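## Task

Take the milk bottle off the cart and set it standing on the third shelf of the supply shelving (counting the bottom shelf as first), directly behind that shelf's water bottle, meaning farther back from the front edge. Everything else already on that shelf must remain on it, upright and not piled on anything. Release the bottle and pull the robot away at the end. The milk bottle must not tip over or finish leaning, or the task fails; a result that holds only because the robot is supporting something does not count.

## Robot and tools

Robot: a Hello Robot Stretch 3, which has one arm. It has a two-wheeled base, a lift that slides up a mast, and a telescoping arm that reaches out to the robot's right. The base cannot move sideways, so you drive it to move the gripper forward or back. The base is 0.33 m long and 0.34 m wide and turns about a point 0.05 m behind its front edge. With the arm retracted and the wrist folded, a turn sweeps a 0.28 m radius. An unfolded, level gripper reaches beyond that radius. Objects may occasionally be nudged by outside pushes.

Frames: the base frame sits on the floor midway between the wheels, with x forward, y left and z up. hand_pose is reported in this frame at the point where the closed fingertips meet. With all wrist joints at zero, the hand's x axis points up, its y axis points back toward the mast and its z axis points rearward. The odometry frame is the base frame at the start of the scene. Heading runs from -3.142 to 3.142, positive to the left.

execute_actions: the argument actions is a list with either zero or one action. An empty list only reports state and images. An action may contain base, joints, or both, and optionally contact_limits. Its motions all start together.
- base takes exactly one key. translate_m is a relative drive in metres, -1 to 1, positive forward. rotate_rad is a relative turn on the spot, -3.2 to 3.2, positive counter-clockwise (left). The offset counts from the base position in the latest reported state.
- joints is a set of absolute targets keyed by name. lift_m: 0 to 1.1 m, arm height. arm_m: 0 to 0.52 m, extension. wrist_yaw_rad: -1.345 to 4.42; 0 points along the arm, positive swings toward the front, and 3.0 folds the wrist over the base. wrist_pitch_rad: -1.57 to 0.451; 0 is level and negative tips the fingertips down. wrist_roll_rad: -2.911 to 2.911; 0 puts the fingers side by side. gripper_m: -0.089 to 0.179, larger is wider; the real gap is 0.007 m smaller when nearly shut and 0.025 m smaller when fully open, and it is zero below 0.007. head_pan_rad: -3.953 to 1.73; 0 faces forward, positive is left, and -1.57 looks along the arm. head_tilt_rad: -1.53 to 0.419; negative looks down. Done tolerances are ±0.004 for lift, arm and gripper, ±0.05 for pitch and ±0.02 for the other joints. An action lasts at most 15 s.
- contact_limits only accepts arm_m: a motor_effort percentage from 1 to 100 at which the arm stops with contact_stop (read it as negative when retracting). Smaller values are gentler, but a value that is too small stops at once. The limit also caps the holding force until the next action.
- cameras: a list drawn from head_camera, nav_camera, wrist_camera and all. Omitting it, null or ["all"] returns every camera, and [] returns none. The pictures line gives the image order.
A joint or base left out of an action can keep pushing toward its old target. Unknown keys or out-of-range values cause the whole call to be rejected with no motion. If a result reports a stop, the remaining execute_actions, wait and finished_scene calls in that reply are skipped.

wait: seconds from 0 to 10. Nothing new is commanded, and it returns state and images. zoom_image: camera plus region [x0,y0,x1,y1] in pixels of that camera's latest full image, up to 504x504. finished_scene: scene number 1 or 2. It is final and reports success; call it only once the bottle stands free and the robot has moved away.

Result lines: base_status and joint_status say how each motion ended. done means it reached the target (for the base, the wheels turned the full amount even if they slipped). off_target means it stopped short and may still be pushing. contact_stop, time_out and torque_fault drop the target. The arm and lift stop on firm contact and then go slack until commanded again; a slack lift may sink under load or be pushed upward when the fingers close against a surface. on_its_own covers uncommanded joints, where "held at" means the target, not the position. motor_effort is a percentage, positive toward larger values, with the peak in brackets; it carries a fixed bias and noise. Effort outside the rest range hints at contact or load. Positive wheel effort pushes forward. lidar_m lists 12 sectors of 30° in metres, starting straight ahead and going counter-clockwise (4th left, 7th behind, 10th right), in a plane 0.17 m above the floor, with a range of 0.15–12 m. It is blind to clear objects and may be blocked by the robot's own body when the lift is low. wrist_depth_mm (45–1000) and head_depth_mm (280–4000; the head image is sideways) are 7x7 grids of median depth, with - meaning no reading. base_odometry comes from wheel counts only. turned_by_wheels and turned_by_imu give the turn since the last result. base_tilt is in degrees, with forward/right positive, about 4° bias. contact_limits reports the active, default and maximum values.

Cameras: head_camera 896x504 pinhole, fx=fy 656.445, centre (445.493,252.846). nav_camera 672x504 fisheye, f 325.522. Both turn with the head pan and tilt. wrist_camera 644x364, f 312.56, mounted on the gripper.

Gripper use: to grasp, command a gripper_m below the bottle's width. To release, command at least 0.02 above the value where the fingers first touched. Neither the reading nor done confirms a grip, so check with the cameras. Squeezing very hard triggers a stall guard that weakens the grip; send a different value to squeeze again.

Safety: only fold or unfold the wrist (yaw to 3.0 and back) with lift_m between 0.32 and 0.95, pitch -0.4 and roll near 0. Once folded, the lift may go down to 0.25. When yaw is below -0.4, keep pitch at -0.5 or lower. Pushing against something rigid with the gripper above about 0.45 m can tip the robot, and a second push after a contact_stop is riskier still. Do not drive while holding or hooking something fixed. If the robot snags, reverse in small steps, free the gripper, and lower the lift to about 0.2 if it stays tilted. The base moves fast only when stowed (lift<0.30, arm<0.03, yaw>2.54); otherwise it is limited to 0.10 m/s and 0.63 rad/s. The wrist servos shut off for 10 s after prolonged strain. Avoid drops, slams and hard shoves.

Each tool is called after "Call:" as name(argument=value, ...) on one line, values as JSON.

## Session

Call:
execute_actions(actions=[])

Scene clock: 0.00 s.
base_odometry: x=+0.000 y=+0.000 heading=+0.000 (m, m, rad; odometry frame)
turned_by_wheels: +0.000 (rad since the last result)
turned_by_imu: +0.000 (rad since the last result)
base_tilt: forward=+1.6 right=-0.2 (deg)
lidar_m: 2.36 2.68 1.42 1.39 1.56 1.54 2.09 1.59 1.96 1.85 1.78 2.14
head_depth_mm: 1793 2767 2814 2832 2840 2795 2243 / 1723 2704 2753 2743 2454 2467 2243 / 1726 2661 2679 2697 2378 2418 2207 / 1751 2629 2603 2635 2343 2356 2200 / 1747 2583 2558 2596 2282 2302 2197 / 1694 2524 2527 2537 2252 2255 2193 / 1780 2438 2460 2478 2455 2489 2152
base_status: not commanded
joint_positions: lift_m=+0.524 arm_m=-0.002 wrist_yaw_rad=+2.803 wrist_pitch_rad=-0.525 wrist_roll_rad=+0.001 gripper_m=+0.037 head_pan_rad=-0.003 head_tilt_rad=-0.023
joint_status: not commanded
motor_effort: left_wheel=+0 right_wheel=+0 lift_m=+27 arm_m=-2 wrist_yaw_rad=+0 wrist_pitch_rad=+7 wrist_roll_rad=+1 gripper_m=+1 head_pan_rad=+0 head_tilt_rad=+2 (%)
hand_pose: x=+0.0484 y=+0.0544 z=+0.5130 quat_wxyz=(+0.297, +0.704, +0.066, +0.642) (m; base frame)
wrist_depth_mm: - - - - - - - / - - - - - - - / - - - - - - - / - - 953 968 925 926 892 / 851 - 832 797 797 769 753 / 730 719 - 702 677 668 658 / 636 627 637 630 598 596 578
pictures: head_camera (sideways: a quarter turn clockwise sets it upright), nav_camera (sideways: a quarter turn counterclockwise sets it upright), wrist_camera
Images, in order (width x height): head_camera 896x504, nav_camera 672x504, wrist_camera 644x364.

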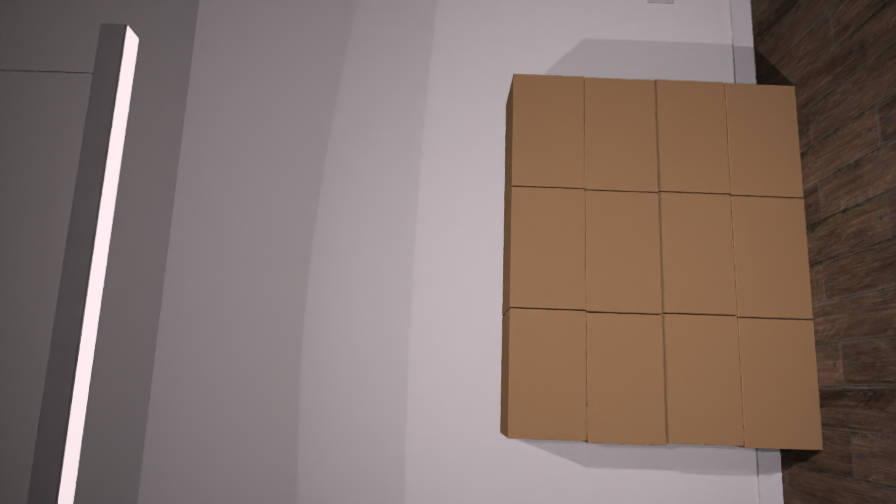

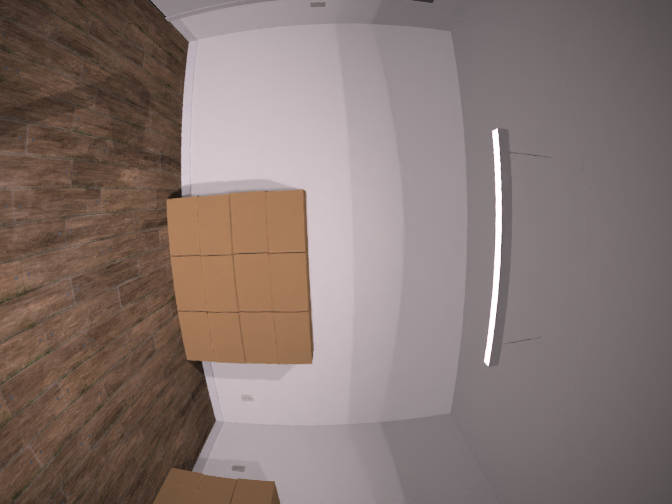

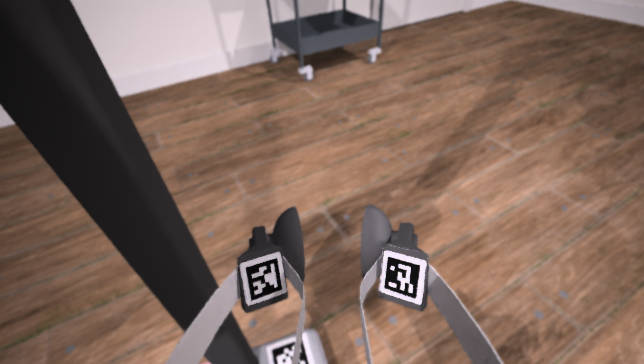

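Call:
execute_actions(actions=[{"joints":{"head_pan_rad":1.4,"head_tilt_rad":-0.4}}], cameras=["head_camera","nav_camera"])

Call:
execute_actions(actions=[{"joints":{"head_pan_rad":-1.8}}], cameras=["nav_camera"])

Call:
execute_actions(actions=[{"joints":{"head_pan_rad":-3.3}}], cameras=["nav_camera"])

Scene clock: 4.70 s.
base_odometry: x=+0.000 y=+0.000 heading=+0.000 (m, m, rad; odometry frame)
turned_by_wheels: +0.000 (rad since the last result)
turned_by_imu: +0.000 (rad since the last result)
base_tilt: forward=+1.5 right=-0.3 (deg)
lidar_m: 2.36 2.68 1.41 1.39 1.57 1.53 2.09 1.59 1.95 1.86 1.79 2.14
head_depth_mm: 1702 1808 1955 2145 2272 1803 1434 / 1634 1752 1902 1936 1867 1763 1430 / 1573 1688 1808 1745 1857 1719 1423 / 1511 1617 1743 1813 1889 1704 1425 / 1459 1551 1664 1789 1940 1755 1412 / 1405 1498 1605 1722 1856 1745 1405 / 1366 1451 1547 1648 1780 1749 1402
base_status: not commanded
joint_positions: lift_m=+0.524 arm_m=-0.002 wrist_yaw_rad=+2.803 wrist_pitch_rad=-0.525 wrist_roll_rad=+0.001 gripper_m=+0.037 head_pan_rad=+1.393 head_tilt_rad=-0.395
joint_status: all done
motor_effort: left_wheel=+0(0) right_wheel=+0(0) lift_m=+27(27) arm_m=-2(1) wrist_yaw_rad=+1(1) wrist_pitch_rad=+7(7) wrist_roll_rad=+1(1) gripper_m=+1(0) head_pan_rad=+4(49) head_tilt_rad=-3(32) (%)
hand_pose: x=+0.0484 y=+0.0544 z=+0.5130 quat_wxyz=(+0.297, +0.704, +0.066, +0.642) (m; base frame)
wrist_depth_mm: - - - - - - - / - - - - - - - / - - - - - - - / - - 970 951 924 902 883 / 841 - 829 808 800 776 765 / 724 712 - 695 676 664 653 / 641 625 630 612 599 592 586
pictures: head_camera (sideways: a quarter turn clockwise sets it upright), nav_camera (sideways: a quarter turn counterclockwise sets it upright)
Images, in order (width x height): head_camera 896x504, nav_camera 672x504.

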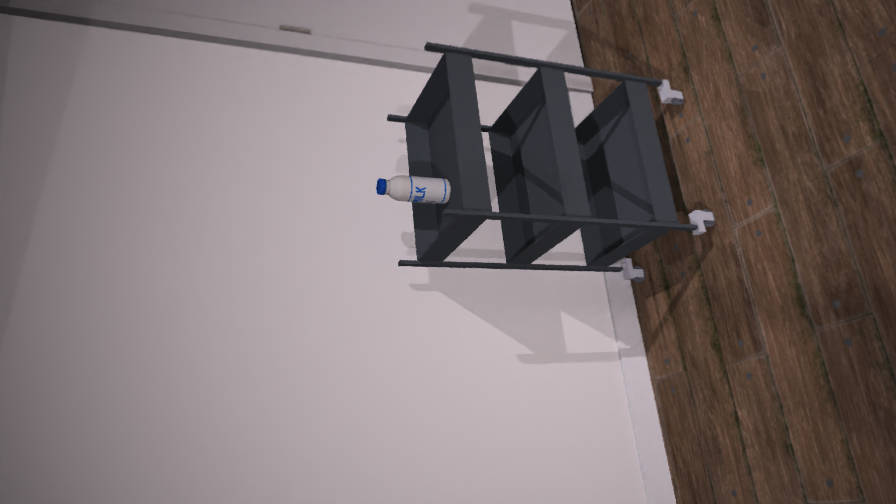

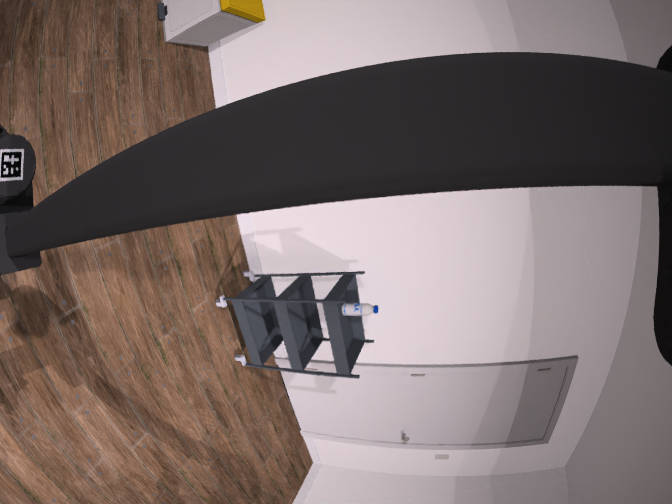

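Scene clock: 6.67 s.
base_odometry: x=+0.000 y=+0.000 heading=+0.000 (m, m, rad; odometry frame)
turned_by_wheels: +0.000 (rad since the last result)
turned_by_imu: +0.000 (rad since the last result)
base_tilt: forward=+1.6 right=-0.2 (deg)
lidar_m: 2.36 2.68 1.42 1.39 1.57 1.54 2.09 1.59 1.96 1.85 1.79 2.13
head_depth_mm: 2182 2364 2562 2802 2408 1806 1434 / 2066 2256 2438 2640 2376 1789 1437 / 2009 2135 2317 2490 2364 1777 1429 / 1924 2044 2213 2384 2341 1768 1421 / 1862 1988 2113 2274 2330 1756 1422 / 1786 1896 2007 2149 2239 1745 1408 / 1723 1814 1937 2073 2179 1734 1406
base_status: not commanded
joint_positions: lift_m=+0.524 arm_m=-0.002 wrist_yaw_rad=+2.803 wrist_pitch_rad=-0.525 wrist_roll_rad=+0.001 gripper_m=+0.037 head_pan_rad=-1.793 head_tilt_rad=-0.395
joint_status: all done
motor_effort: left_wheel=+0(0) right_wheel=+0(0) lift_m=+27(27) arm_m=-2(2) wrist_yaw_rad=+0(1) wrist_pitch_rad=+7(7) wrist_roll_rad=+1(1) gripper_m=+1(1) head_pan_rad=-5(49) head_tilt_rad=-3(3) (%)
hand_pose: x=+0.0484 y=+0.0544 z=+0.5130 quat_wxyz=(+0.297, +0.704, +0.066, +0.642) (m; base frame)
wrist_depth_mm: - - - - - - - / - - - - - - - / - - - - - - - / - - 975 925 921 898 884 / 854 - 849 806 817 766 754 / 724 713 - 694 673 665 660 / 639 624 629 621 602 591 577
pictures: nav_camera (sideways: a quarter turn counterclockwise sets it upright)
Images, in order (width x height): nav_camera 672x504.

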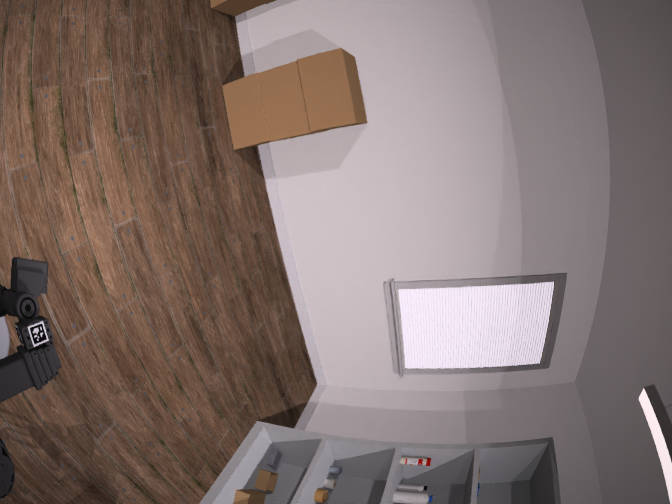

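Scene clock: 7.93 s.
base_odometry: x=+0.000 y=+0.000 heading=+0.000 (m, m, rad; odometry frame)
turned_by_wheels: +0.000 (rad since the last result)
turned_by_imu: +0.000 (rad since the last result)
base_tilt: forward=+1.6 right=-0.2 (deg)
lidar_m: 2.36 2.68 1.42 1.39 1.57 1.54 2.09 1.59 1.95 1.85 1.79 2.14
head_depth_mm: 2071 2246 2402 2565 2417 1797 1437 / 2023 2158 2328 2556 2385 1778 1429 / 1954 2090 2235 2411 2358 1788 1421 / 1895 2017 2155 2316 2313 1777 1419 / 1831 1946 2080 2238 2341 1761 1413 / 1770 1885 1999 2157 2228 1761 1405 / 1706 1815 1954 2072 2173 1737 1395
base_status: not commanded
joint_positions: lift_m=+0.524 arm_m=-0.002 wrist_yaw_rad=+2.803 wrist_pitch_rad=-0.525 wrist_roll_rad=+0.001 gripper_m=+0.037 head_pan_rad=-3.293 head_tilt_rad=-0.395
joint_status: all done
motor_effort: left_wheel=+0(0) right_wheel=+0(0) lift_m=+27(27) arm_m=-1(1) wrist_yaw_rad=+0(0) wrist_pitch_rad=+7(7) wrist_roll_rad=+1(1) gripper_m=+0(0) head_pan_rad=-3(46) head_tilt_rad=-3(3) (%)
hand_pose: x=+0.0484 y=+0.0544 z=+0.5130 quat_wxyz=(+0.297, +0.704, +0.066, +0.642) (m; base frame)
wrist_depth_mm: - - - - - - - / - - - - - - - / - - - - - - - / - - 981 926 920 903 864 / 837 - 839 805 809 768 754 / 730 715 - 693 672 681 656 / 641 632 642 625 601 587 583
pictures: nav_camera (sideways: a quarter turn counterclockwise sets it upright)
Images, in order (width x height): nav_camera 672x504.

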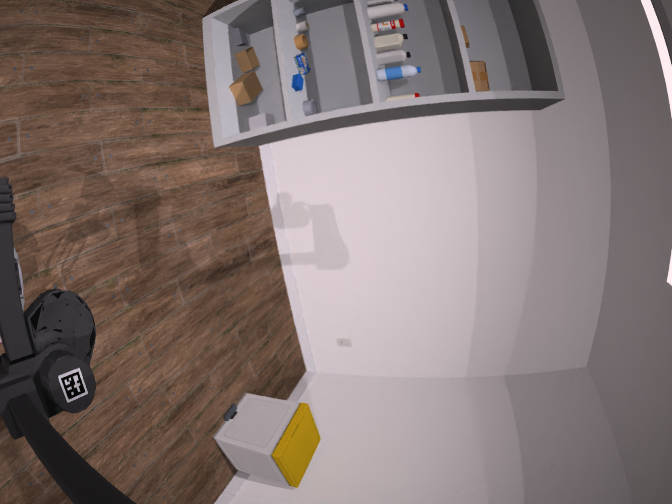

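Call:
execute_actions(actions=[{"base":{"rotate_rad":0.99},"joints":{"lift_m":0.27,"wrist_yaw_rad":3.0,"wrist_pitch_rad":-0.4}}], cameras=[])

Call:
execute_actions(actions=[{"base":{"translate_m":0.97}}], cameras=[])

Call:
execute_actions(actions=[{"base":{"rotate_rad":2.32},"joints":{"head_pan_rad":-1.57,"head_tilt_rad":-0.7}}], cameras=[])

Call:
execute_actions(actions=[{"joints":{"lift_m":0.8}}], cameras=[])

Call:
execute_actions(actions=[{"joints":{"wrist_yaw_rad":0,"gripper_m":0.17}}], cameras=["head_camera","wrist_camera"])

Scene clock: 17.10 s.
base_odometry: x=+0.000 y=+0.000 heading=+0.990 (m, m, rad; odometry frame)
turned_by_wheels: +0.990 (rad since the last result)
turned_by_imu: +0.968 (rad since the last result)
base_tilt: forward=+1.6 right=-0.2 (deg)
lidar_m: 1.47 1.39 1.68 1.53 2.09 1.59 1.96 2.09 1.79 2.13 2.37 2.36
head_depth_mm: 1774 1878 1729 2017 2041 1765 1428 / 1906 1989 2002 2122 2141 1771 1434 / 1820 1945 2066 2184 2209 1773 1421 / 2215 2331 2046 2127 2203 1764 1418 / 2407 2527 2738 2920 2343 1755 1411 / 2345 2507 2654 2810 2314 1745 1409 / 2141 2260 2379 2535 2295 1740 1403
base_status: done
joint_positions: lift_m=+0.271 arm_m=-0.002 wrist_yaw_rad=+2.998 wrist_pitch_rad=-0.419 wrist_roll_rad=+0.001 gripper_m=+0.037 head_pan_rad=-3.293 head_tilt_rad=-0.395
joint_status: all done
motor_effort: left_wheel=-2(6) right_wheel=+2(3) lift_m=+15(20) arm_m=-1(2) wrist_yaw_rad=+1(2) wrist_pitch_rad=+9(10) wrist_roll_rad=+1(1) gripper_m=+1(1) head_pan_rad=-3(4) head_tilt_rad=-2(3) (%)
hand_pose: x=+0.0108 y=+0.0788 z=+0.2831 quat_wxyz=(+0.196, +0.700, +0.097, +0.679) (m; base frame)
wrist_depth_mm: - - - - - - - / - - - - - - - / - 956 912 890 848 822 797 / 740 717 696 685 661 647 632 / 586 569 - 561 558 530 519 / 489 499 - - 456 452 444 / 433 - - - 393 386 383
pictures: none
No camera images: the call's "cameras" was empty. Leave "cameras" out to get every camera's image.

Scene clock: 22.03 s.
base_odometry: x=+0.532 y=+0.811 heading=+0.990 (m, m, rad; odometry frame)
turned_by_wheels: +0.000 (rad since the last result)
turned_by_imu: +0.005 (rad since the last result)
base_tilt: forward=+1.6 right=-0.2 (deg)
lidar_m: 0.67 0.58 0.58 1.15 1.73 2.44 2.92 2.47 2.52 1.95 1.76 1.99
head_depth_mm: 2135 2341 2609 2807 2407 1793 1432 / 2513 2594 2705 2597 2369 1785 1427 / 2704 2803 2977 3080 2360 1777 1427 / 2619 2809 2914 3088 2346 1763 1413 / 3182 3390 3650 3438 2325 1761 1414 / 3132 3271 3470 3434 2304 1751 1404 / 2802 2994 3138 3167 2286 1737 1401
base_status: done
joint_positions: lift_m=+0.271 arm_m=-0.002 wrist_yaw_rad=+2.999 wrist_pitch_rad=-0.418 wrist_roll_rad=+0.001 gripper_m=+0.037 head_pan_rad=-3.293 head_tilt_rad=-0.396
joint_status: not commanded
motor_effort: left_wheel=-2(5) right_wheel=+2(6) lift_m=+15(15) arm_m=-2(1) wrist_yaw_rad=+2(1) wrist_pitch_rad=+9(9) wrist_roll_rad=+1(1) gripper_m=+1(1) head_pan_rad=-3(4) head_tilt_rad=-2(3) (%)
hand_pose: x=+0.0107 y=+0.0789 z=+0.2833 quat_wxyz=(+0.196, +0.700, +0.097, +0.680) (m; base frame)
wrist_depth_mm: - - - - 973 815 713 / - - - - - 816 685 / - 946 913 866 850 740 488 / 726 717 694 686 664 629 632 / 585 578 - 558 559 533 519 / 489 501 - - 458 450 442 / 433 - - - 397 393 382
pictures: none
No camera images: the call's "cameras" was empty. Leave "cameras" out to get every camera's image.

Scene clock: 24.70 s.
base_odometry: x=+0.532 y=+0.811 heading=-2.973 (m, m, rad; odometry frame)
turned_by_wheels: +2.320 (rad since the last result)
turned_by_imu: +2.261 (rad since the last result)
base_tilt: forward=+1.6 right=-0.2 (deg)
lidar_m: 1.82 2.44 2.93 2.47 2.52 1.78 1.77 1.48 0.61 0.58 1.02 1.33
head_depth_mm: 838 943 1065 995 891 1329 1193 / 835 935 1062 1013 1061 1119 1190 / 831 934 1035 969 1059 1114 1188 / 827 924 1033 964 1055 1106 1181 / 824 920 1043 1024 1052 1178 1182 / 818 917 1039 1198 1408 1371 1175 / 817 910 1032 1184 1401 1360 1172
base_status: done
joint_positions: lift_m=+0.271 arm_m=-0.002 wrist_yaw_rad=+2.999 wrist_pitch_rad=-0.418 wrist_roll_rad=+0.001 gripper_m=+0.037 head_pan_rad=-1.577 head_tilt_rad=-0.692
joint_status: all done
motor_effort: left_wheel=-2(9) right_wheel=+2(8) lift_m=+15(15) arm_m=-2(2) wrist_yaw_rad=+1(1) wrist_pitch_rad=+9(9) wrist_roll_rad=+1(1) gripper_m=+1(0) head_pan_rad=+4(48) head_tilt_rad=-5(34) (%)
hand_pose: x=+0.0107 y=+0.0789 z=+0.2833 quat_wxyz=(+0.196, +0.700, +0.097, +0.680) (m; base frame)
wrist_depth_mm: - - - - - - - / - - - - - - - / - 949 914 868 852 836 802 / 738 717 697 681 661 649 635 / 587 577 - 552 568 534 519 / 493 502 - - 459 453 444 / 434 - - - 394 392 384
pictures: none
No camera images: the call's "cameras" was empty. Leave "cameras" out to get every camera's image.

Scene clock: 30.37 s.
base_odometry: x=+0.532 y=+0.811 heading=-2.974 (m, m, rad; odometry frame)
turned_by_wheels: +0.000 (rad since the last result)
turned_by_imu: +0.000 (rad since the last result)
base_tilt: forward=+1.6 right=-0.2 (deg)
lidar_m: 1.81 2.44 2.93 2.47 2.51 1.78 1.77 1.48 0.61 0.58 1.02 1.33
head_depth_mm: 838 940 1067 993 890 1328 - / 833 936 1063 1009 1060 1122 - / 832 932 1039 967 1061 1117 1244 / 829 925 1030 966 1054 1110 - / 823 922 1044 1027 1049 1178 - / 822 916 1041 1199 1401 1374 1188 / 817 911 1035 1189 1401 1364 1172
base_status: not commanded
joint_positions: lift_m=+0.799 arm_m=-0.002 wrist_yaw_rad=+2.999 wrist_pitch_rad=-0.418 wrist_roll_rad=+0.001 gripper_m=+0.037 head_pan_rad=-1.577 head_tilt_rad=-0.692
joint_status: all done
motor_effort: left_wheel=-2(2) right_wheel=+2(2) lift_m=+38(39) arm_m=-2(2) wrist_yaw_rad=+1(1) wrist_pitch_rad=+9(9) wrist_roll_rad=+1(1) gripper_m=+0(0) head_pan_rad=+4(4) head_tilt_rad=-5(5) (%)
hand_pose: x=+0.0107 y=+0.0789 z=+0.8122 quat_wxyz=(+0.196, +0.700, +0.097, +0.680) (m; base frame)
wrist_depth_mm: - - - - - - - / - - - - - - - / - - - - - - - / - - - - - - - / - - - - - - - / - - - - - - - / 970 957 - 916 905 878 885
pictures: none
No camera images: the call's "cameras" was empty. Leave "cameras" out to get every camera's image.

Scene clock: 32.87 s.
base_odometry: x=+0.532 y=+0.811 heading=-2.974 (m, m, rad; odometry frame)
turned_by_wheels: +0.000 (rad since the last result)
turned_by_imu: +0.000 (rad since the last result)
base_tilt: forward=+1.6 right=-0.2 (deg)
lidar_m: 1.81 2.45 2.94 2.47 2.52 1.77 1.76 1.49 0.61 0.58 1.02 1.33
head_depth_mm: 842 937 1064 989 890 1331 - / 836 936 1067 1008 1063 1131 - / 832 932 1035 970 1056 1027 - / 827 926 1031 962 1053 1034 - / 824 922 1042 1028 1053 1141 1170 / 822 915 1038 1191 1416 1356 1168 / 815 912 1036 1187 1405 1363 1176
base_status: not commanded
joint_positions: lift_m=+0.799 arm_m=-0.002 wrist_yaw_rad=+0.002 wrist_pitch_rad=-0.418 wrist_roll_rad=+0.001 gripper_m=+0.170 head_pan_rad=-1.577 head_tilt_rad=-0.692
joint_status: all done
motor_effort: left_wheel=-2(2) right_wheel=+2(2) lift_m=+38(37) arm_m=-2(2) wrist_yaw_rad=-1(3) wrist_pitch_rad=+9(9) wrist_roll_rad=+1(1) gripper_m=+1(100) head_pan_rad=+4(4) head_tilt_rad=-5(5) (%)
hand_pose: x=-0.0210 y=-0.3677 z=+0.8122 quat_wxyz=(+0.692, +0.147, -0.691, -0.146) (m; base frame)
wrist_depth_mm: 647 655 655 650 667 677 661 / 717 715 721 650 678 720 718 / 774 799 768 568 580 533 776 / 854 884 427 405 409 410 873 / - 968 - 730 718 683 - / - - - 622 577 612 - / - 950 933 799 793 867 866
pictures: head_camera (sideways: a quarter turn clockwise sets it upright), wrist_camera
Images, in order (width x height): head_camera 896x504, wrist_camera 644x364.

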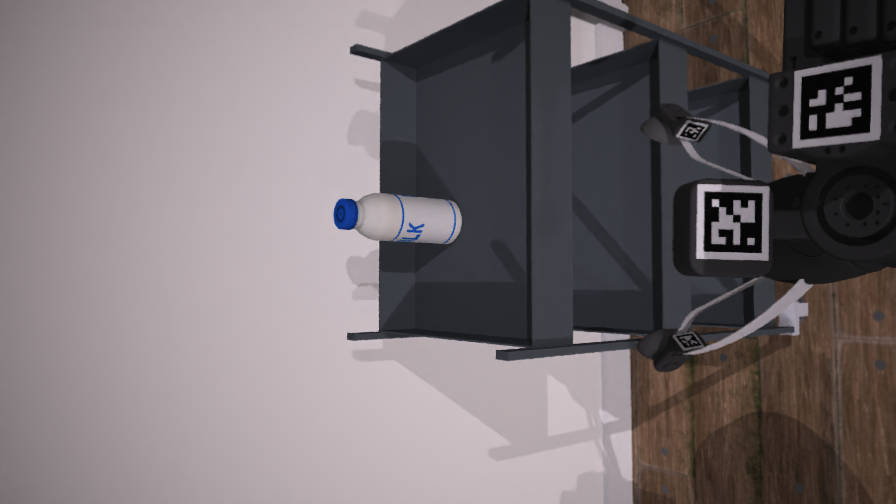

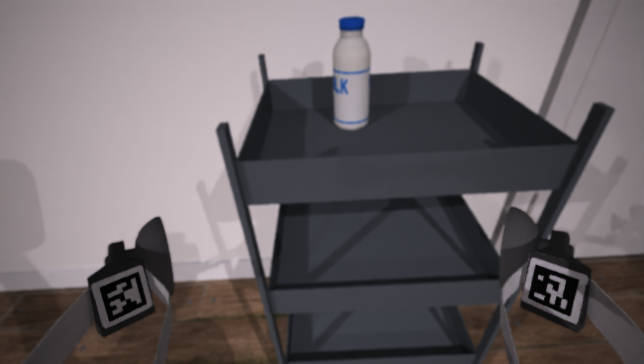

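Call:
execute_actions(actions=[{"base":{"translate_m":-0.03},"joints":{"wrist_pitch_rad":0,"lift_m":0.69,"arm_m":0.22}}], cameras=["head_camera","wrist_camera"])

Scene clock: 39.13 s.
base_odometry: x=+0.562 y=+0.816 heading=-2.974 (m, m, rad; odometry frame)
turned_by_wheels: +0.000 (rad since the last result)
turned_by_imu: +0.000 (rad since the last result)
base_tilt: forward=+1.6 right=-0.2 (deg)
lidar_m: 1.82 2.48 2.94 2.47 2.51 1.74 1.74 1.49 0.62 0.58 1.02 1.33
head_depth_mm: 841 942 1068 1183 915 1394 1220 / 838 937 1067 1009 886 - 1193 / 831 931 1059 1007 880 1185 1188 / 830 929 1013 937 1051 1181 1186 / 826 920 1043 991 1051 1043 1178 / 819 922 1041 1173 1382 1363 1176 / 818 914 1035 1188 1399 1366 1174
base_status: done
joint_positions: lift_m=+0.691 arm_m=+0.220 wrist_yaw_rad=+0.001 wrist_pitch_rad=-0.021 wrist_roll_rad=+0.001 gripper_m=+0.170 head_pan_rad=-1.577 head_tilt_rad=-0.692
joint_status: all done
motor_effort: left_wheel=-2(6) right_wheel=+2(0) lift_m=+15(32) arm_m=+4(5) wrist_yaw_rad=-1(2) wrist_pitch_rad=+10(9) wrist_roll_rad=+1(1) gripper_m=+0(1) head_pan_rad=+5(3) head_tilt_rad=-5(5) (%)
hand_pose: x=-0.0213 y=-0.6203 z=+0.7999 quat_wxyz=(+0.707, +0.008, -0.707, -0.007) (m; base frame)
wrist_depth_mm: 479 479 479 484 484 489 488 / 492 500 499 502 502 506 507 / 511 512 517 517 523 531 528 / 532 531 535 345 533 539 544 / 548 554 464 355 462 463 531 / 575 - 371 358 358 343 285 / 588 243 286 281 277 272 258
pictures: head_camera (sideways: a quarter turn clockwise sets it upright), wrist_camera
Images, in order (width x height): head_camera 896x504, wrist_camera 644x364.

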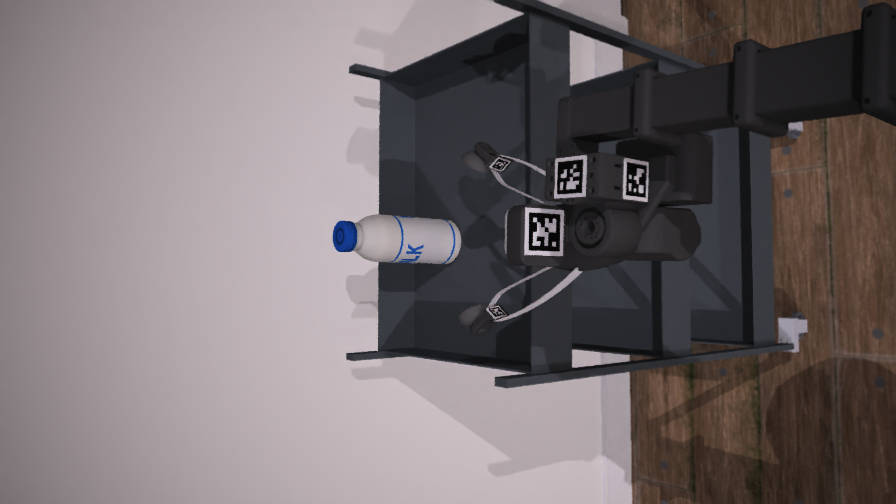

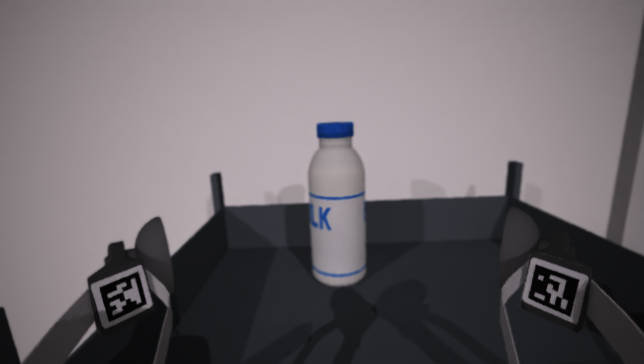

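Call:
execute_actions(actions=[{"joints":{"arm_m":0.39}}], cameras=["head_camera","wrist_camera"])

Scene clock: 46.77 s.
base_odometry: x=+0.562 y=+0.816 heading=-2.974 (m, m, rad; odometry frame)
turned_by_wheels: +0.000 (rad since the last result)
turned_by_imu: +0.000 (rad since the last result)
base_tilt: forward=+1.6 right=-0.2 (deg)
lidar_m: 1.81 2.47 2.93 2.47 2.52 1.74 1.73 1.49 0.62 0.59 1.02 1.33
head_depth_mm: 840 941 1069 1182 912 1365 1207 / 837 936 1063 1037 886 - 1177 / 831 931 1061 - 1085 1115 1189 / 830 928 1015 947 1081 1105 1182 / 825 921 1040 973 1044 1037 1180 / 817 915 1042 1177 1379 1370 1178 / 817 912 1033 1193 1400 1358 1170
base_status: not commanded
joint_positions: lift_m=+0.691 arm_m=+0.390 wrist_yaw_rad=+0.001 wrist_pitch_rad=-0.020 wrist_roll_rad=+0.001 gripper_m=+0.170 head_pan_rad=-1.577 head_tilt_rad=-0.692
joint_status: all done
motor_effort: left_wheel=-2(2) right_wheel=+2(2) lift_m=+15(15) arm_m=+4(4) wrist_yaw_rad=+0(1) wrist_pitch_rad=+10(10) wrist_roll_rad=+1(1) gripper_m=+1(1) head_pan_rad=+2(3) head_tilt_rad=-5(5) (%)
hand_pose: x=-0.0213 y=-0.7903 z=+0.8000 quat_wxyz=(+0.707, +0.008, -0.707, -0.007) (m; base frame)
wrist_depth_mm: 326 329 328 331 333 332 335 / 339 341 339 342 343 345 345 / 353 350 354 350 357 360 361 / 363 364 365 176 369 370 372 / 377 376 380 169 379 381 304 / 394 - 305 175 303 309 277 / 403 258 284 183 275 271 258
pictures: head_camera (sideways: a quarter turn clockwise sets it upright), wrist_camera
Images, in order (width x height): head_camera 896x504, wrist_camera 644x364.

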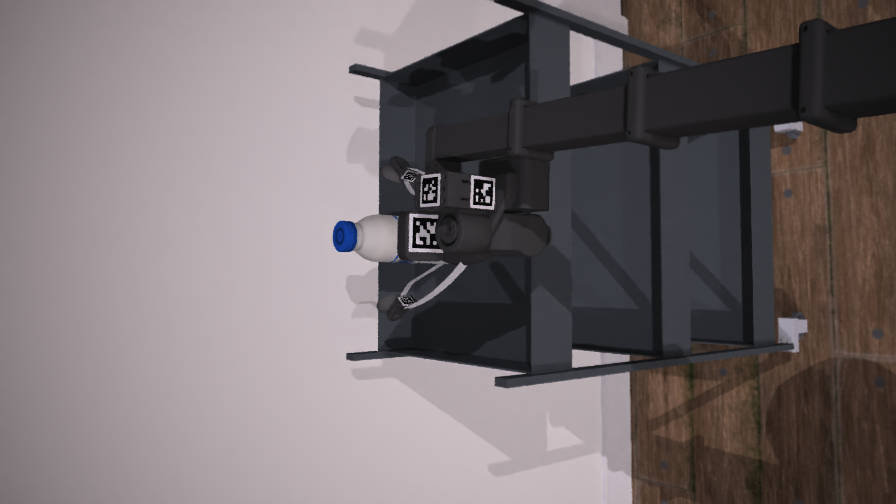

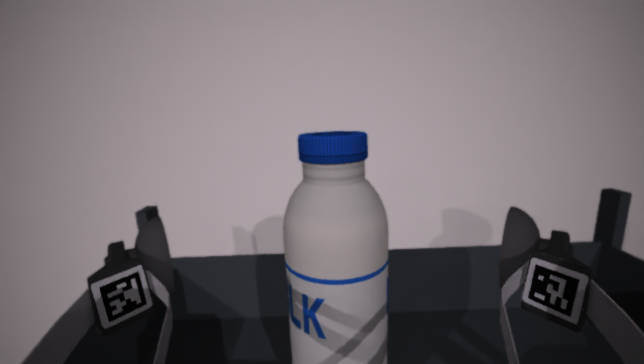

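Call:
execute_actions(actions=[{"joints":{"gripper_m":0.01}}], cameras=[])

Call:
execute_actions(actions=[{"joints":{"lift_m":0.82}}], cameras=[])

Call:
execute_actions(actions=[{"joints":{"arm_m":0}}], cameras=[])

Call:
execute_actions(actions=[{"base":{"rotate_rad":0.67}}], cameras=[])

Call:
execute_actions(actions=[{"base":{"translate_m":1}}], cameras=[])

Call:
execute_actions(actions=[{"base":{"translate_m":1}}], cameras=[])

Call:
execute_actions(actions=[{"base":{"rotate_rad":0.97},"joints":{"head_tilt_rad":-0.4}}])

Scene clock: 54.70 s.
base_odometry: x=+0.562 y=+0.816 heading=-2.974 (m, m, rad; odometry frame)
turned_by_wheels: +0.000 (rad since the last result)
turned_by_imu: +0.000 (rad since the last result)
base_tilt: forward=+1.6 right=-0.2 (deg)
lidar_m: 1.82 2.47 2.93 2.48 2.51 1.75 1.74 1.49 0.62 0.58 1.02 1.33
head_depth_mm: 839 940 1069 1185 913 1359 1205 / 835 937 1065 1036 889 - 1172 / 832 931 1057 1046 1088 1120 1192 / 831 925 1014 998 1081 1109 1184 / 825 925 1045 974 1047 1036 1181 / 822 918 1040 1177 1373 1364 1180 / 814 916 1036 1190 1404 1366 1171
base_status: not commanded
joint_positions: lift_m=+0.691 arm_m=+0.390 wrist_yaw_rad=+0.000 wrist_pitch_rad=-0.019 wrist_roll_rad=+0.001 gripper_m=+0.010 head_pan_rad=-1.577 head_tilt_rad=-0.692
joint_status: all done
motor_effort: left_wheel=-1(2) right_wheel=+1(3) lift_m=+15(15) arm_m=+5(5) wrist_yaw_rad=+1(2) wrist_pitch_rad=+10(10) wrist_roll_rad=+1(1) gripper_m=+0(98) head_pan_rad=+3(4) head_tilt_rad=-5(5) (%)
hand_pose: x=-0.0215 y=-0.7903 z=+0.8003 quat_wxyz=(+0.707, +0.007, -0.707, -0.007) (m; base frame)
wrist_depth_mm: 326 326 329 330 332 332 335 / 338 340 342 344 344 346 349 / 350 351 354 355 357 359 360 / 363 365 369 190 367 373 370 / 376 376 380 185 383 383 303 / 392 301 306 192 304 306 302 / 403 258 286 201 267 274 266
pictures: none
No camera images: the call's "cameras" was empty. Leave "cameras" out to get every camera's image.

Scene clock: 56.70 s.
base_odometry: x=+0.562 y=+0.816 heading=-2.974 (m, m, rad; odometry frame)
turned_by_wheels: +0.000 (rad since the last result)
turned_by_imu: +0.000 (rad since the last result)
base_tilt: forward=+1.6 right=-0.2 (deg)
lidar_m: 1.81 2.47 2.92 2.46 2.51 1.75 1.74 1.49 0.62 0.59 1.02 1.33
head_depth_mm: 841 943 1069 1209 - - - / 839 933 1045 - 1061 1129 1185 / 835 929 1017 956 1059 1118 1188 / 830 927 1024 966 1054 1109 1182 / 825 921 1045 976 1054 1039 1177 / 822 918 1039 1178 1388 1366 1172 / 818 914 1035 1186 1403 1363 1170
base_status: not commanded
joint_positions: lift_m=+0.819 arm_m=+0.390 wrist_yaw_rad=+0.000 wrist_pitch_rad=-0.020 wrist_roll_rad=+0.001 gripper_m=+0.010 head_pan_rad=-1.577 head_tilt_rad=-0.692
joint_status: all done
motor_effort: left_wheel=-2(2) right_wheel=+2(2) lift_m=+38(41) arm_m=+4(5) wrist_yaw_rad=+0(1) wrist_pitch_rad=+10(10) wrist_roll_rad=+1(1) gripper_m=+0(0) head_pan_rad=+4(5) head_tilt_rad=-5(5) (%)
hand_pose: x=-0.0215 y=-0.7903 z=+0.9290 quat_wxyz=(+0.707, +0.007, -0.707, -0.007) (m; base frame)
wrist_depth_mm: 328 328 331 330 330 332 335 / 338 339 340 341 342 347 348 / 351 350 351 355 358 357 359 / 362 364 365 371 367 372 372 / 375 377 382 379 384 386 388 / 393 393 397 243 400 405 405 / 407 407 411 224 413 419 418
pictures: none
No camera images: the call's "cameras" was empty. Leave "cameras" out to get every camera's image.

Scene clock: 60.77 s.
base_odometry: x=+0.562 y=+0.816 heading=-2.974 (m, m, rad; odometry frame)
turned_by_wheels: +0.000 (rad since the last result)
turned_by_imu: +0.000 (rad since the last result)
base_tilt: forward=+1.6 right=-0.3 (deg)
lidar_m: 1.82 2.47 2.93 2.47 2.51 1.74 1.74 1.49 0.62 0.58 1.02 1.33
head_depth_mm: 841 944 1071 1185 913 1391 - / 837 938 1063 1007 1038 1035 - / 833 932 1059 1005 1084 1114 - / 829 927 1015 958 1083 - 1184 / 825 922 1045 976 1049 1035 1182 / 821 920 1041 1182 1381 1371 1173 / 819 914 1031 1190 1400 1361 1178
base_status: not commanded
joint_positions: lift_m=+0.819 arm_m=+0.000 wrist_yaw_rad=+0.000 wrist_pitch_rad=-0.020 wrist_roll_rad=+0.001 gripper_m=+0.010 head_pan_rad=-1.577 head_tilt_rad=-0.692
joint_status: all done
motor_effort: left_wheel=-2(2) right_wheel=+1(2) lift_m=+38(38) arm_m=-7(5) wrist_yaw_rad=+0(0) wrist_pitch_rad=+10(10) wrist_roll_rad=+1(1) gripper_m=+0(0) head_pan_rad=+4(3) head_tilt_rad=-5(5) (%)
hand_pose: x=-0.0215 y=-0.4010 z=+0.9290 quat_wxyz=(+0.707, +0.007, -0.707, -0.007) (m; base frame)
wrist_depth_mm: 678 675 672 693 676 686 673 / 694 696 698 703 705 713 697 / 721 721 712 723 743 720 717 / 746 748 752 761 753 772 756 / 783 786 775 689 708 792 773 / 805 802 802 551 580 543 806 / 838 838 395 391 394 388 829
pictures: none
No camera images: the call's "cameras" was empty. Leave "cameras" out to get every camera's image.

Scene clock: 62.77 s.
base_odometry: x=+0.562 y=+0.816 heading=-2.304 (m, m, rad; odometry frame)
turned_by_wheels: +0.670 (rad since the last result)
turned_by_imu: +0.655 (rad since the last result)
base_tilt: forward=+1.6 right=-0.2 (deg)
lidar_m: 2.47 2.51 2.47 2.19 1.73 1.96 1.29 0.60 0.59 1.06 1.53 2.80
head_depth_mm: 848 929 1024 1140 1072 970 - / 897 993 1094 1238 1408 1421 - / 954 1058 1186 1345 1524 1403 - / 1021 1135 1290 1471 1608 - 1182 / 1092 1229 1397 1624 1639 1374 1180 / 1177 1334 1540 1816 1629 1367 1176 / 1272 1472 1714 1934 1623 1359 1165
base_status: done
joint_positions: lift_m=+0.819 arm_m=+0.000 wrist_yaw_rad=+0.000 wrist_pitch_rad=-0.020 wrist_roll_rad=+0.001 gripper_m=+0.010 head_pan_rad=-1.577 head_tilt_rad=-0.692
joint_status: not commanded
motor_effort: left_wheel=-2(6) right_wheel=+2(4) lift_m=+38(38) arm_m=-7(6) wrist_yaw_rad=+0(0) wrist_pitch_rad=+10(10) wrist_roll_rad=+1(1) gripper_m=+0(0) head_pan_rad=+3(5) head_tilt_rad=-5(5) (%)
hand_pose: x=-0.0215 y=-0.4010 z=+0.9290 quat_wxyz=(+0.707, +0.007, -0.707, -0.007) (m; base frame)
wrist_depth_mm: - - - 874 722 625 547 / - - - 902 759 639 560 / - - - 942 787 665 574 / - - - - 808 683 588 / - - - - 825 690 588 / - - - - 825 722 530 / - - - - 921 734 436
pictures: none
No camera images: the call's "cameras" was empty. Leave "cameras" out to get every camera's image.

Scene clock: 74.20 s.
base_odometry: x=-0.107 y=+0.073 heading=-2.304 (m, m, rad; odometry frame)
turned_by_wheels: +0.000 (rad since the last result)
turned_by_imu: +0.005 (rad since the last result)
base_tilt: forward=+1.6 right=-0.2 (deg)
lidar_m: 1.77 2.24 1.91 2.29 2.51 2.47 1.51 1.35 1.56 1.38 2.02 1.51
head_depth_mm: 1347 1461 1628 1812 1671 1422 - / 1423 1569 1729 1912 1669 1422 - / 1516 1686 1819 1957 1652 1408 - / 1615 1795 1758 1745 1603 - 1178 / 1739 1942 1749 1839 1634 1369 1187 / 1868 2114 2368 2016 1633 1365 1180 / 2011 2239 2393 1996 1620 1361 1176
base_status: done
joint_positions: lift_m=+0.819 arm_m=+0.000 wrist_yaw_rad=+0.000 wrist_pitch_rad=-0.020 wrist_roll_rad=+0.001 gripper_m=+0.010 head_pan_rad=-1.577 head_tilt_rad=-0.692
joint_status: not commanded
motor_effort: left_wheel=-2(3) right_wheel=+2(5) lift_m=+37(38) arm_m=-7(7) wrist_yaw_rad=+0(0) wrist_pitch_rad=+10(10) wrist_roll_rad=+1(1) gripper_m=+1(0) head_pan_rad=+4(4) head_tilt_rad=-5(5) (%)
hand_pose: x=-0.0215 y=-0.4010 z=+0.9290 quat_wxyz=(+0.707, +0.007, -0.707, -0.007) (m; base frame)
wrist_depth_mm: - - - - - - 949 / - - - - - - 946 / - - - - - - - / - - - - - - - / - - - - - - - / - - - - - - - / - - - - - - -
pictures: none
No camera images: the call's "cameras" was empty. Leave "cameras" out to get every camera's image.

Scene clock: 85.63 s.
base_odometry: x=-0.776 y=-0.670 heading=-2.304 (m, m, rad; odometry frame)
turned_by_wheels: +0.000 (rad since the last result)
turned_by_imu: +0.005 (rad since the last result)
base_tilt: forward=+1.6 right=-0.2 (deg)
lidar_m: 0.95 1.67 1.64 1.69 2.55 3.28 2.29 2.16 1.71 1.54 0.67 0.80
head_depth_mm: 1837 2023 2217 1985 1664 1421 - / 1959 2161 2367 2057 1665 1423 - / 1938 2210 2456 2049 1657 1399 - / 1694 1908 2194 2033 1609 - 1181 / 1501 1661 1868 1968 1641 1366 1175 / 1342 1473 1624 1802 1640 1368 1177 / 1215 1316 1444 1608 1620 1361 1176
base_status: done
joint_positions: lift_m=+0.819 arm_m=+0.000 wrist_yaw_rad=+0.000 wrist_pitch_rad=-0.020 wrist_roll_rad=+0.001 gripper_m=+0.010 head_pan_rad=-1.577 head_tilt_rad=-0.692
joint_status: not commanded
motor_effort: left_wheel=-2(3) right_wheel=+2(4) lift_m=+38(38) arm_m=-7(7) wrist_yaw_rad=+0(1) wrist_pitch_rad=+10(10) wrist_roll_rad=+1(1) gripper_m=+0(0) head_pan_rad=+4(4) head_tilt_rad=-5(5) (%)
hand_pose: x=-0.0215 y=-0.4010 z=+0.9290 quat_wxyz=(+0.707, +0.007, -0.707, -0.007) (m; base frame)
wrist_depth_mm: 761 914 - - - - - / 779 928 - - - - - / 787 937 - - - - - / 791 945 - - - - - / 813 968 - - - - - / 831 - - - - - - / 813 - - - - - -
pictures: none
No camera images: the call's "cameras" was empty. Leave "cameras" out to get every camera's image.

Scene clock: 88.13 s.
base_odometry: x=-0.776 y=-0.670 heading=-1.334 (m, m, rad; odometry frame)
turned_by_wheels: +0.970 (rad since the last result)
turned_by_imu: +0.949 (rad since the last result)
base_tilt: forward=+1.6 right=-0.1 (deg)
lidar_m: 1.64 1.69 1.89 3.28 2.43 2.20 1.72 1.66 0.67 0.67 0.88 0.95
head_depth_mm: 526 564 612 1188 1309 1435 1422 / 674 809 775 728 721 801 1302 / 698 980 1032 822 1210 998 883 / 714 984 677 703 1226 1049 860 / 734 987 1029 792 1225 1029 1127 / 751 989 1027 796 1226 989 1144 / 767 995 826 787 1227 1013 1207
base_status: done
joint_positions: lift_m=+0.819 arm_m=+0.000 wrist_yaw_rad=+0.000 wrist_pitch_rad=-0.020 wrist_roll_rad=+0.001 gripper_m=+0.010 head_pan_rad=-1.577 head_tilt_rad=-0.409
joint_status: all done
motor_effort: left_wheel=-1(6) right_wheel=+2(3) lift_m=+37(38) arm_m=-7(6) wrist_yaw_rad=+0(1) wrist_pitch_rad=+10(10) wrist_roll_rad=+1(1) gripper_m=+0(0) head_pan_rad=+5(4) head_tilt_rad=+5(32) (%)
hand_pose: x=-0.0215 y=-0.4010 z=+0.9290 quat_wxyz=(+0.707, +0.007, -0.707, -0.007) (m; base frame)
wrist_depth_mm: 698 567 780 758 557 799 802 / 694 575 566 443 579 830 819 / 663 576 408 452 390 844 851 / 743 900 895 877 595 904 885 / 734 922 925 897 510 939 916 / 721 809 846 761 444 961 960 / 658 667 653 637 601 - -
pictures: head_camera (sideways: a quarter turn clockwise sets it upright), nav_camera (sideways: a quarter turn counterclockwise sets it upright), wrist_camera
Images, in order (width x height): head_camera 896x504, nav_camera 672x504, wrist_camera 644x364.

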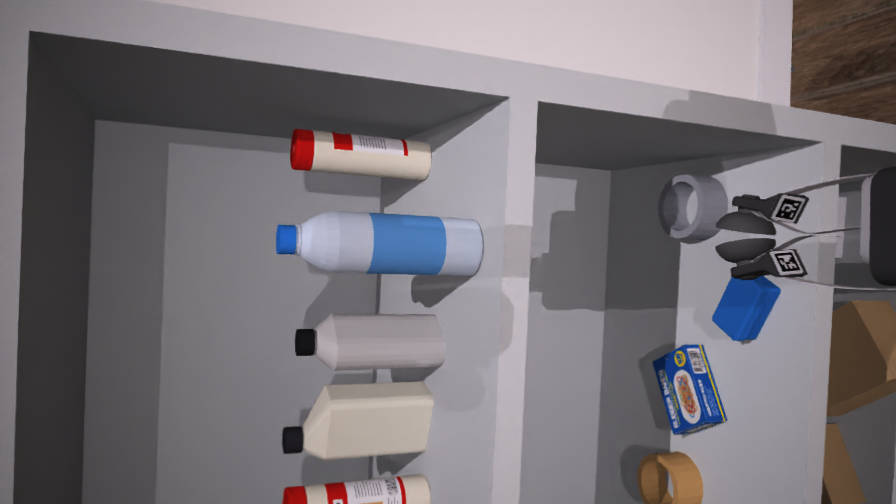

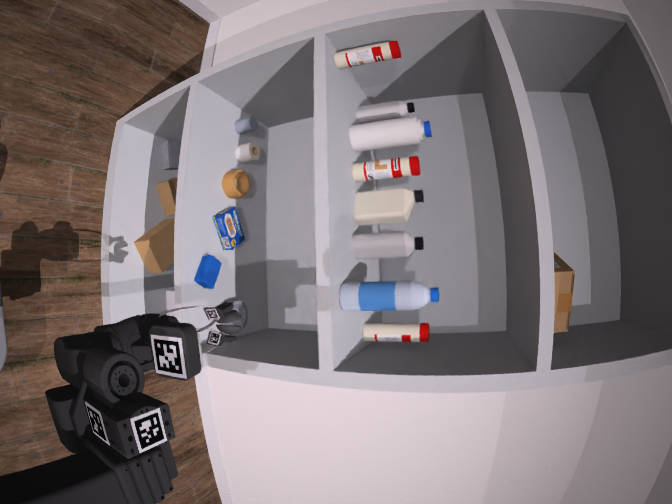

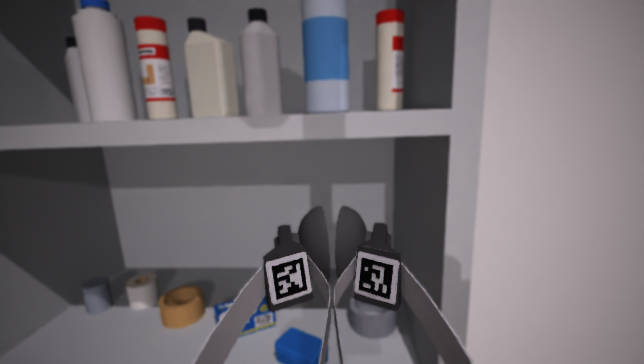

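Call:
execute_actions(actions=[{"base":{"translate_m":0.012},"joints":{"lift_m":0.96,"gripper_m":0.13}}], cameras=[])

Call:
execute_actions(actions=[{"joints":{"arm_m":0.3}}], cameras=["wrist_camera"])

Call:
execute_actions(actions=[{"joints":{"gripper_m":-0.02}}], cameras=[])

Call:
execute_actions(actions=[{"joints":{"lift_m":0.98}}], cameras=["wrist_camera","head_camera"])

Scene clock: 96.00 s.
base_odometry: x=-0.774 y=-0.682 heading=-1.334 (m, m, rad; odometry frame)
turned_by_wheels: +0.000 (rad since the last result)
turned_by_imu: +0.000 (rad since the last result)
base_tilt: forward=+1.6 right=-0.2 (deg)
lidar_m: 1.62 1.68 1.88 3.28 2.45 2.22 1.72 1.66 0.67 0.67 0.93 0.95
head_depth_mm: 533 569 611 1163 1310 1388 - / 680 877 820 732 710 786 - / 696 982 1033 772 1205 - - / 717 983 1021 709 1225 - - / 733 987 1024 792 1215 1013 1137 / 749 989 1032 797 1226 989 1142 / 769 993 1034 788 1224 1014 1200
base_status: done
joint_positions: lift_m=+0.959 arm_m=+0.000 wrist_yaw_rad=+0.000 wrist_pitch_rad=-0.020 wrist_roll_rad=+0.001 gripper_m=+0.130 head_pan_rad=-1.577 head_tilt_rad=-0.409
joint_status: all done
motor_effort: left_wheel=-2(4) right_wheel=+2(3) lift_m=+37(40) arm_m=-6(7) wrist_yaw_rad=+0(0) wrist_pitch_rad=+10(10) wrist_roll_rad=+1(1) gripper_m=+1(98) head_pan_rad=+4(4) head_tilt_rad=+6(5) (%)
hand_pose: x=-0.0215 y=-0.4010 z=+1.0690 quat_wxyz=(+0.707, +0.007, -0.707, -0.007) (m; base frame)
wrist_depth_mm: 725 814 797 773 618 794 798 / 734 826 806 794 625 822 826 / 702 588 595 565 592 843 852 / 672 606 592 501 535 902 888 / 501 472 457 447 420 910 925 / 718 893 968 931 670 - 968 / 704 795 844 829 682 - -
pictures: none
No camera images: the call's "cameras" was empty. Leave "cameras" out to get every camera's image.

Scene clock: 99.43 s.
base_odometry: x=-0.774 y=-0.682 heading=-1.334 (m, m, rad; odometry frame)
turned_by_wheels: +0.000 (rad since the last result)
turned_by_imu: +0.000 (rad since the last result)
base_tilt: forward=+1.6 right=-0.2 (deg)
lidar_m: 1.63 1.68 1.88 3.28 2.45 2.22 1.72 1.66 0.67 0.67 0.93 0.95
head_depth_mm: 532 569 612 1161 - 1433 1416 / 680 873 821 - 731 803 891 / 699 979 1029 - 1234 1003 909 / 716 983 1021 838 1242 1031 906 / 733 987 1028 782 1227 1012 1120 / 749 986 1030 800 1230 993 1135 / 767 993 1035 790 1225 1013 1199
base_status: not commanded
joint_positions: lift_m=+0.959 arm_m=+0.300 wrist_yaw_rad=+0.000 wrist_pitch_rad=-0.020 wrist_roll_rad=+0.001 gripper_m=+0.130 head_pan_rad=-1.577 head_tilt_rad=-0.409
joint_status: all done
motor_effort: left_wheel=-2(2) right_wheel=+2(2) lift_m=+38(38) arm_m=+5(5) wrist_yaw_rad=+0(1) wrist_pitch_rad=+10(10) wrist_roll_rad=+1(1) gripper_m=+0(0) head_pan_rad=+4(3) head_tilt_rad=+5(5) (%)
hand_pose: x=-0.0215 y=-0.7003 z=+1.0690 quat_wxyz=(+0.707, +0.007, -0.707, -0.007) (m; base frame)
wrist_depth_mm: 540 530 519 147 493 284 182 / 558 546 532 144 315 287 183 / 318 297 275 149 315 289 183 / 326 308 280 155 326 292 184 / 331 319 298 160 327 253 185 / 273 287 262 168 238 - 185 / 209 200 202 176 188 193 174
pictures: wrist_camera
Images, in order (width x height): wrist_camera 644x364.

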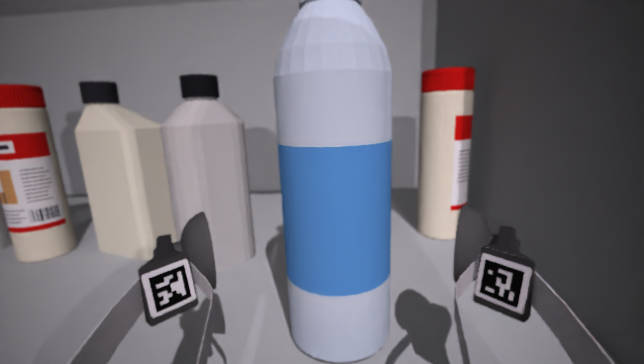

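Scene clock: 101.43 s.
base_odometry: x=-0.774 y=-0.682 heading=-1.334 (m, m, rad; odometry frame)
turned_by_wheels: +0.000 (rad since the last result)
turned_by_imu: +0.000 (rad since the last result)
base_tilt: forward=+1.6 right=-0.3 (deg)
lidar_m: 1.62 1.67 1.87 3.28 2.45 2.21 1.73 1.66 0.67 0.67 0.93 0.95
head_depth_mm: 532 570 612 1163 - 1436 1421 / 679 876 820 - 729 802 890 / 698 982 1028 - 1236 1005 913 / 717 986 1021 810 1234 1032 909 / 734 986 1028 791 1230 1013 1119 / 753 994 1028 797 1231 992 1137 / 769 991 1031 790 1224 1014 1207
base_status: not commanded
joint_positions: lift_m=+0.959 arm_m=+0.300 wrist_yaw_rad=-0.004 wrist_pitch_rad=-0.020 wrist_roll_rad=+0.001 gripper_m=-0.018 head_pan_rad=-1.577 head_tilt_rad=-0.409
joint_status: all done
motor_effort: left_wheel=-3(3) right_wheel=+3(3) lift_m=+38(38) arm_m=+4(4) wrist_yaw_rad=+3(3) wrist_pitch_rad=+10(10) wrist_roll_rad=+1(1) gripper_m=-31(98) head_pan_rad=+3(4) head_tilt_rad=+5(5) (%)
hand_pose: x=-0.0224 y=-0.7003 z=+1.0689 quat_wxyz=(+0.707, +0.006, -0.707, -0.009) (m; base frame)
wrist_depth_mm: 541 526 519 151 494 279 180 / 548 542 535 147 477 283 181 / 322 297 278 152 322 287 182 / 322 304 282 158 333 291 183 / 333 320 281 162 335 291 184 / 274 268 271 171 229 246 184 / 208 205 202 178 194 192 175
pictures: none
No camera images: the call's "cameras" was empty. Leave "cameras" out to get every camera's image.

Scene clock: 102.37 s.
base_odometry: x=-0.774 y=-0.682 heading=-1.334 (m, m, rad; odometry frame)
turned_by_wheels: +0.000 (rad since the last result)
turned_by_imu: +0.000 (rad since the last result)
base_tilt: forward=+1.6 right=-0.2 (deg)
lidar_m: 1.62 1.68 1.87 3.28 2.44 2.22 1.73 1.66 0.67 0.67 0.93 0.95
head_depth_mm: 531 569 613 - 1337 1430 1415 / 681 874 820 - 756 803 893 / 700 978 1031 - 1213 1007 912 / 717 982 1021 759 1232 1032 907 / 735 988 1029 793 1229 1011 1118 / 753 990 1030 795 1228 990 1142 / 772 995 1032 790 1224 1011 1202
base_status: not commanded
joint_positions: lift_m=+0.979 arm_m=+0.300 wrist_yaw_rad=-0.002 wrist_pitch_rad=-0.068 wrist_roll_rad=+0.001 gripper_m=-0.015 head_pan_rad=-1.577 head_tilt_rad=-0.409
joint_status: all done
on_its_own: wrist_pitch_rad is at rest, and its effort (+34) is outside its rest range (-20 to +32)
motor_effort: left_wheel=-3(3) right_wheel=+3(3) lift_m=+41(42) arm_m=+4(5) wrist_yaw_rad=+2(2) wrist_pitch_rad=+34(35) wrist_roll_rad=+1(1) gripper_m=-28(30) head_pan_rad=+4(4) head_tilt_rad=+5(5) (%)
hand_pose: x=-0.0220 y=-0.6986 z=+1.0764 quat_wxyz=(+0.707, +0.024, -0.707, -0.025) (m; base frame)
wrist_depth_mm: 531 518 513 158 490 284 181 / 545 536 532 151 421 284 182 / 318 297 278 155 322 288 182 / 326 309 284 159 332 290 184 / 335 323 284 163 340 291 185 / 277 272 275 168 - 250 185 / 215 213 208 174 201 200 182
pictures: head_camera (sideways: a quarter turn clockwise sets it upright), wrist_camera
Images, in order (width x height): head_camera 896x504, wrist_camera 644x364.

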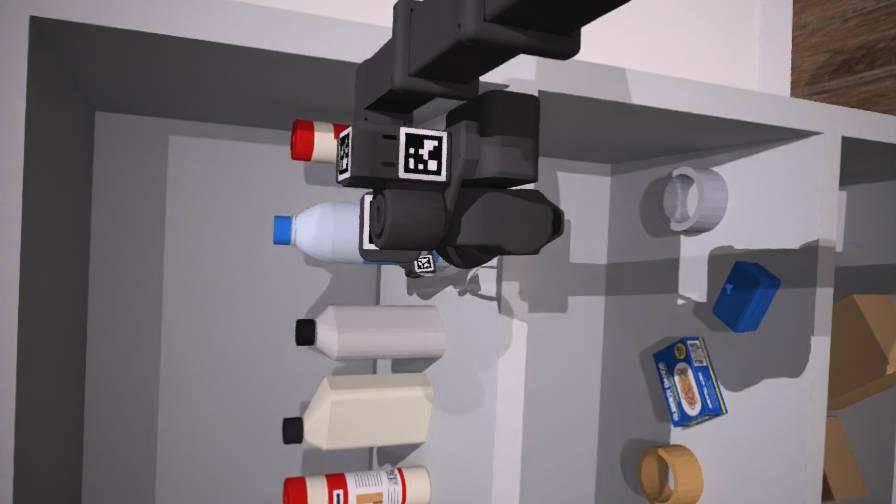

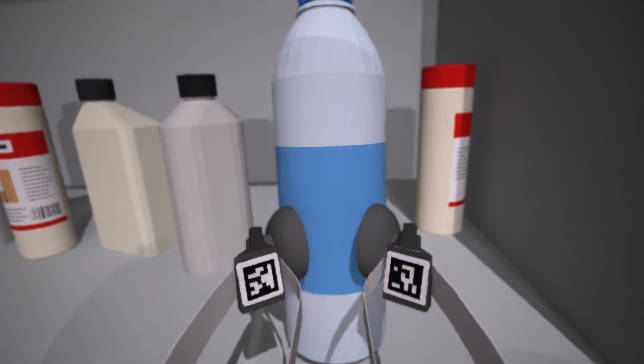

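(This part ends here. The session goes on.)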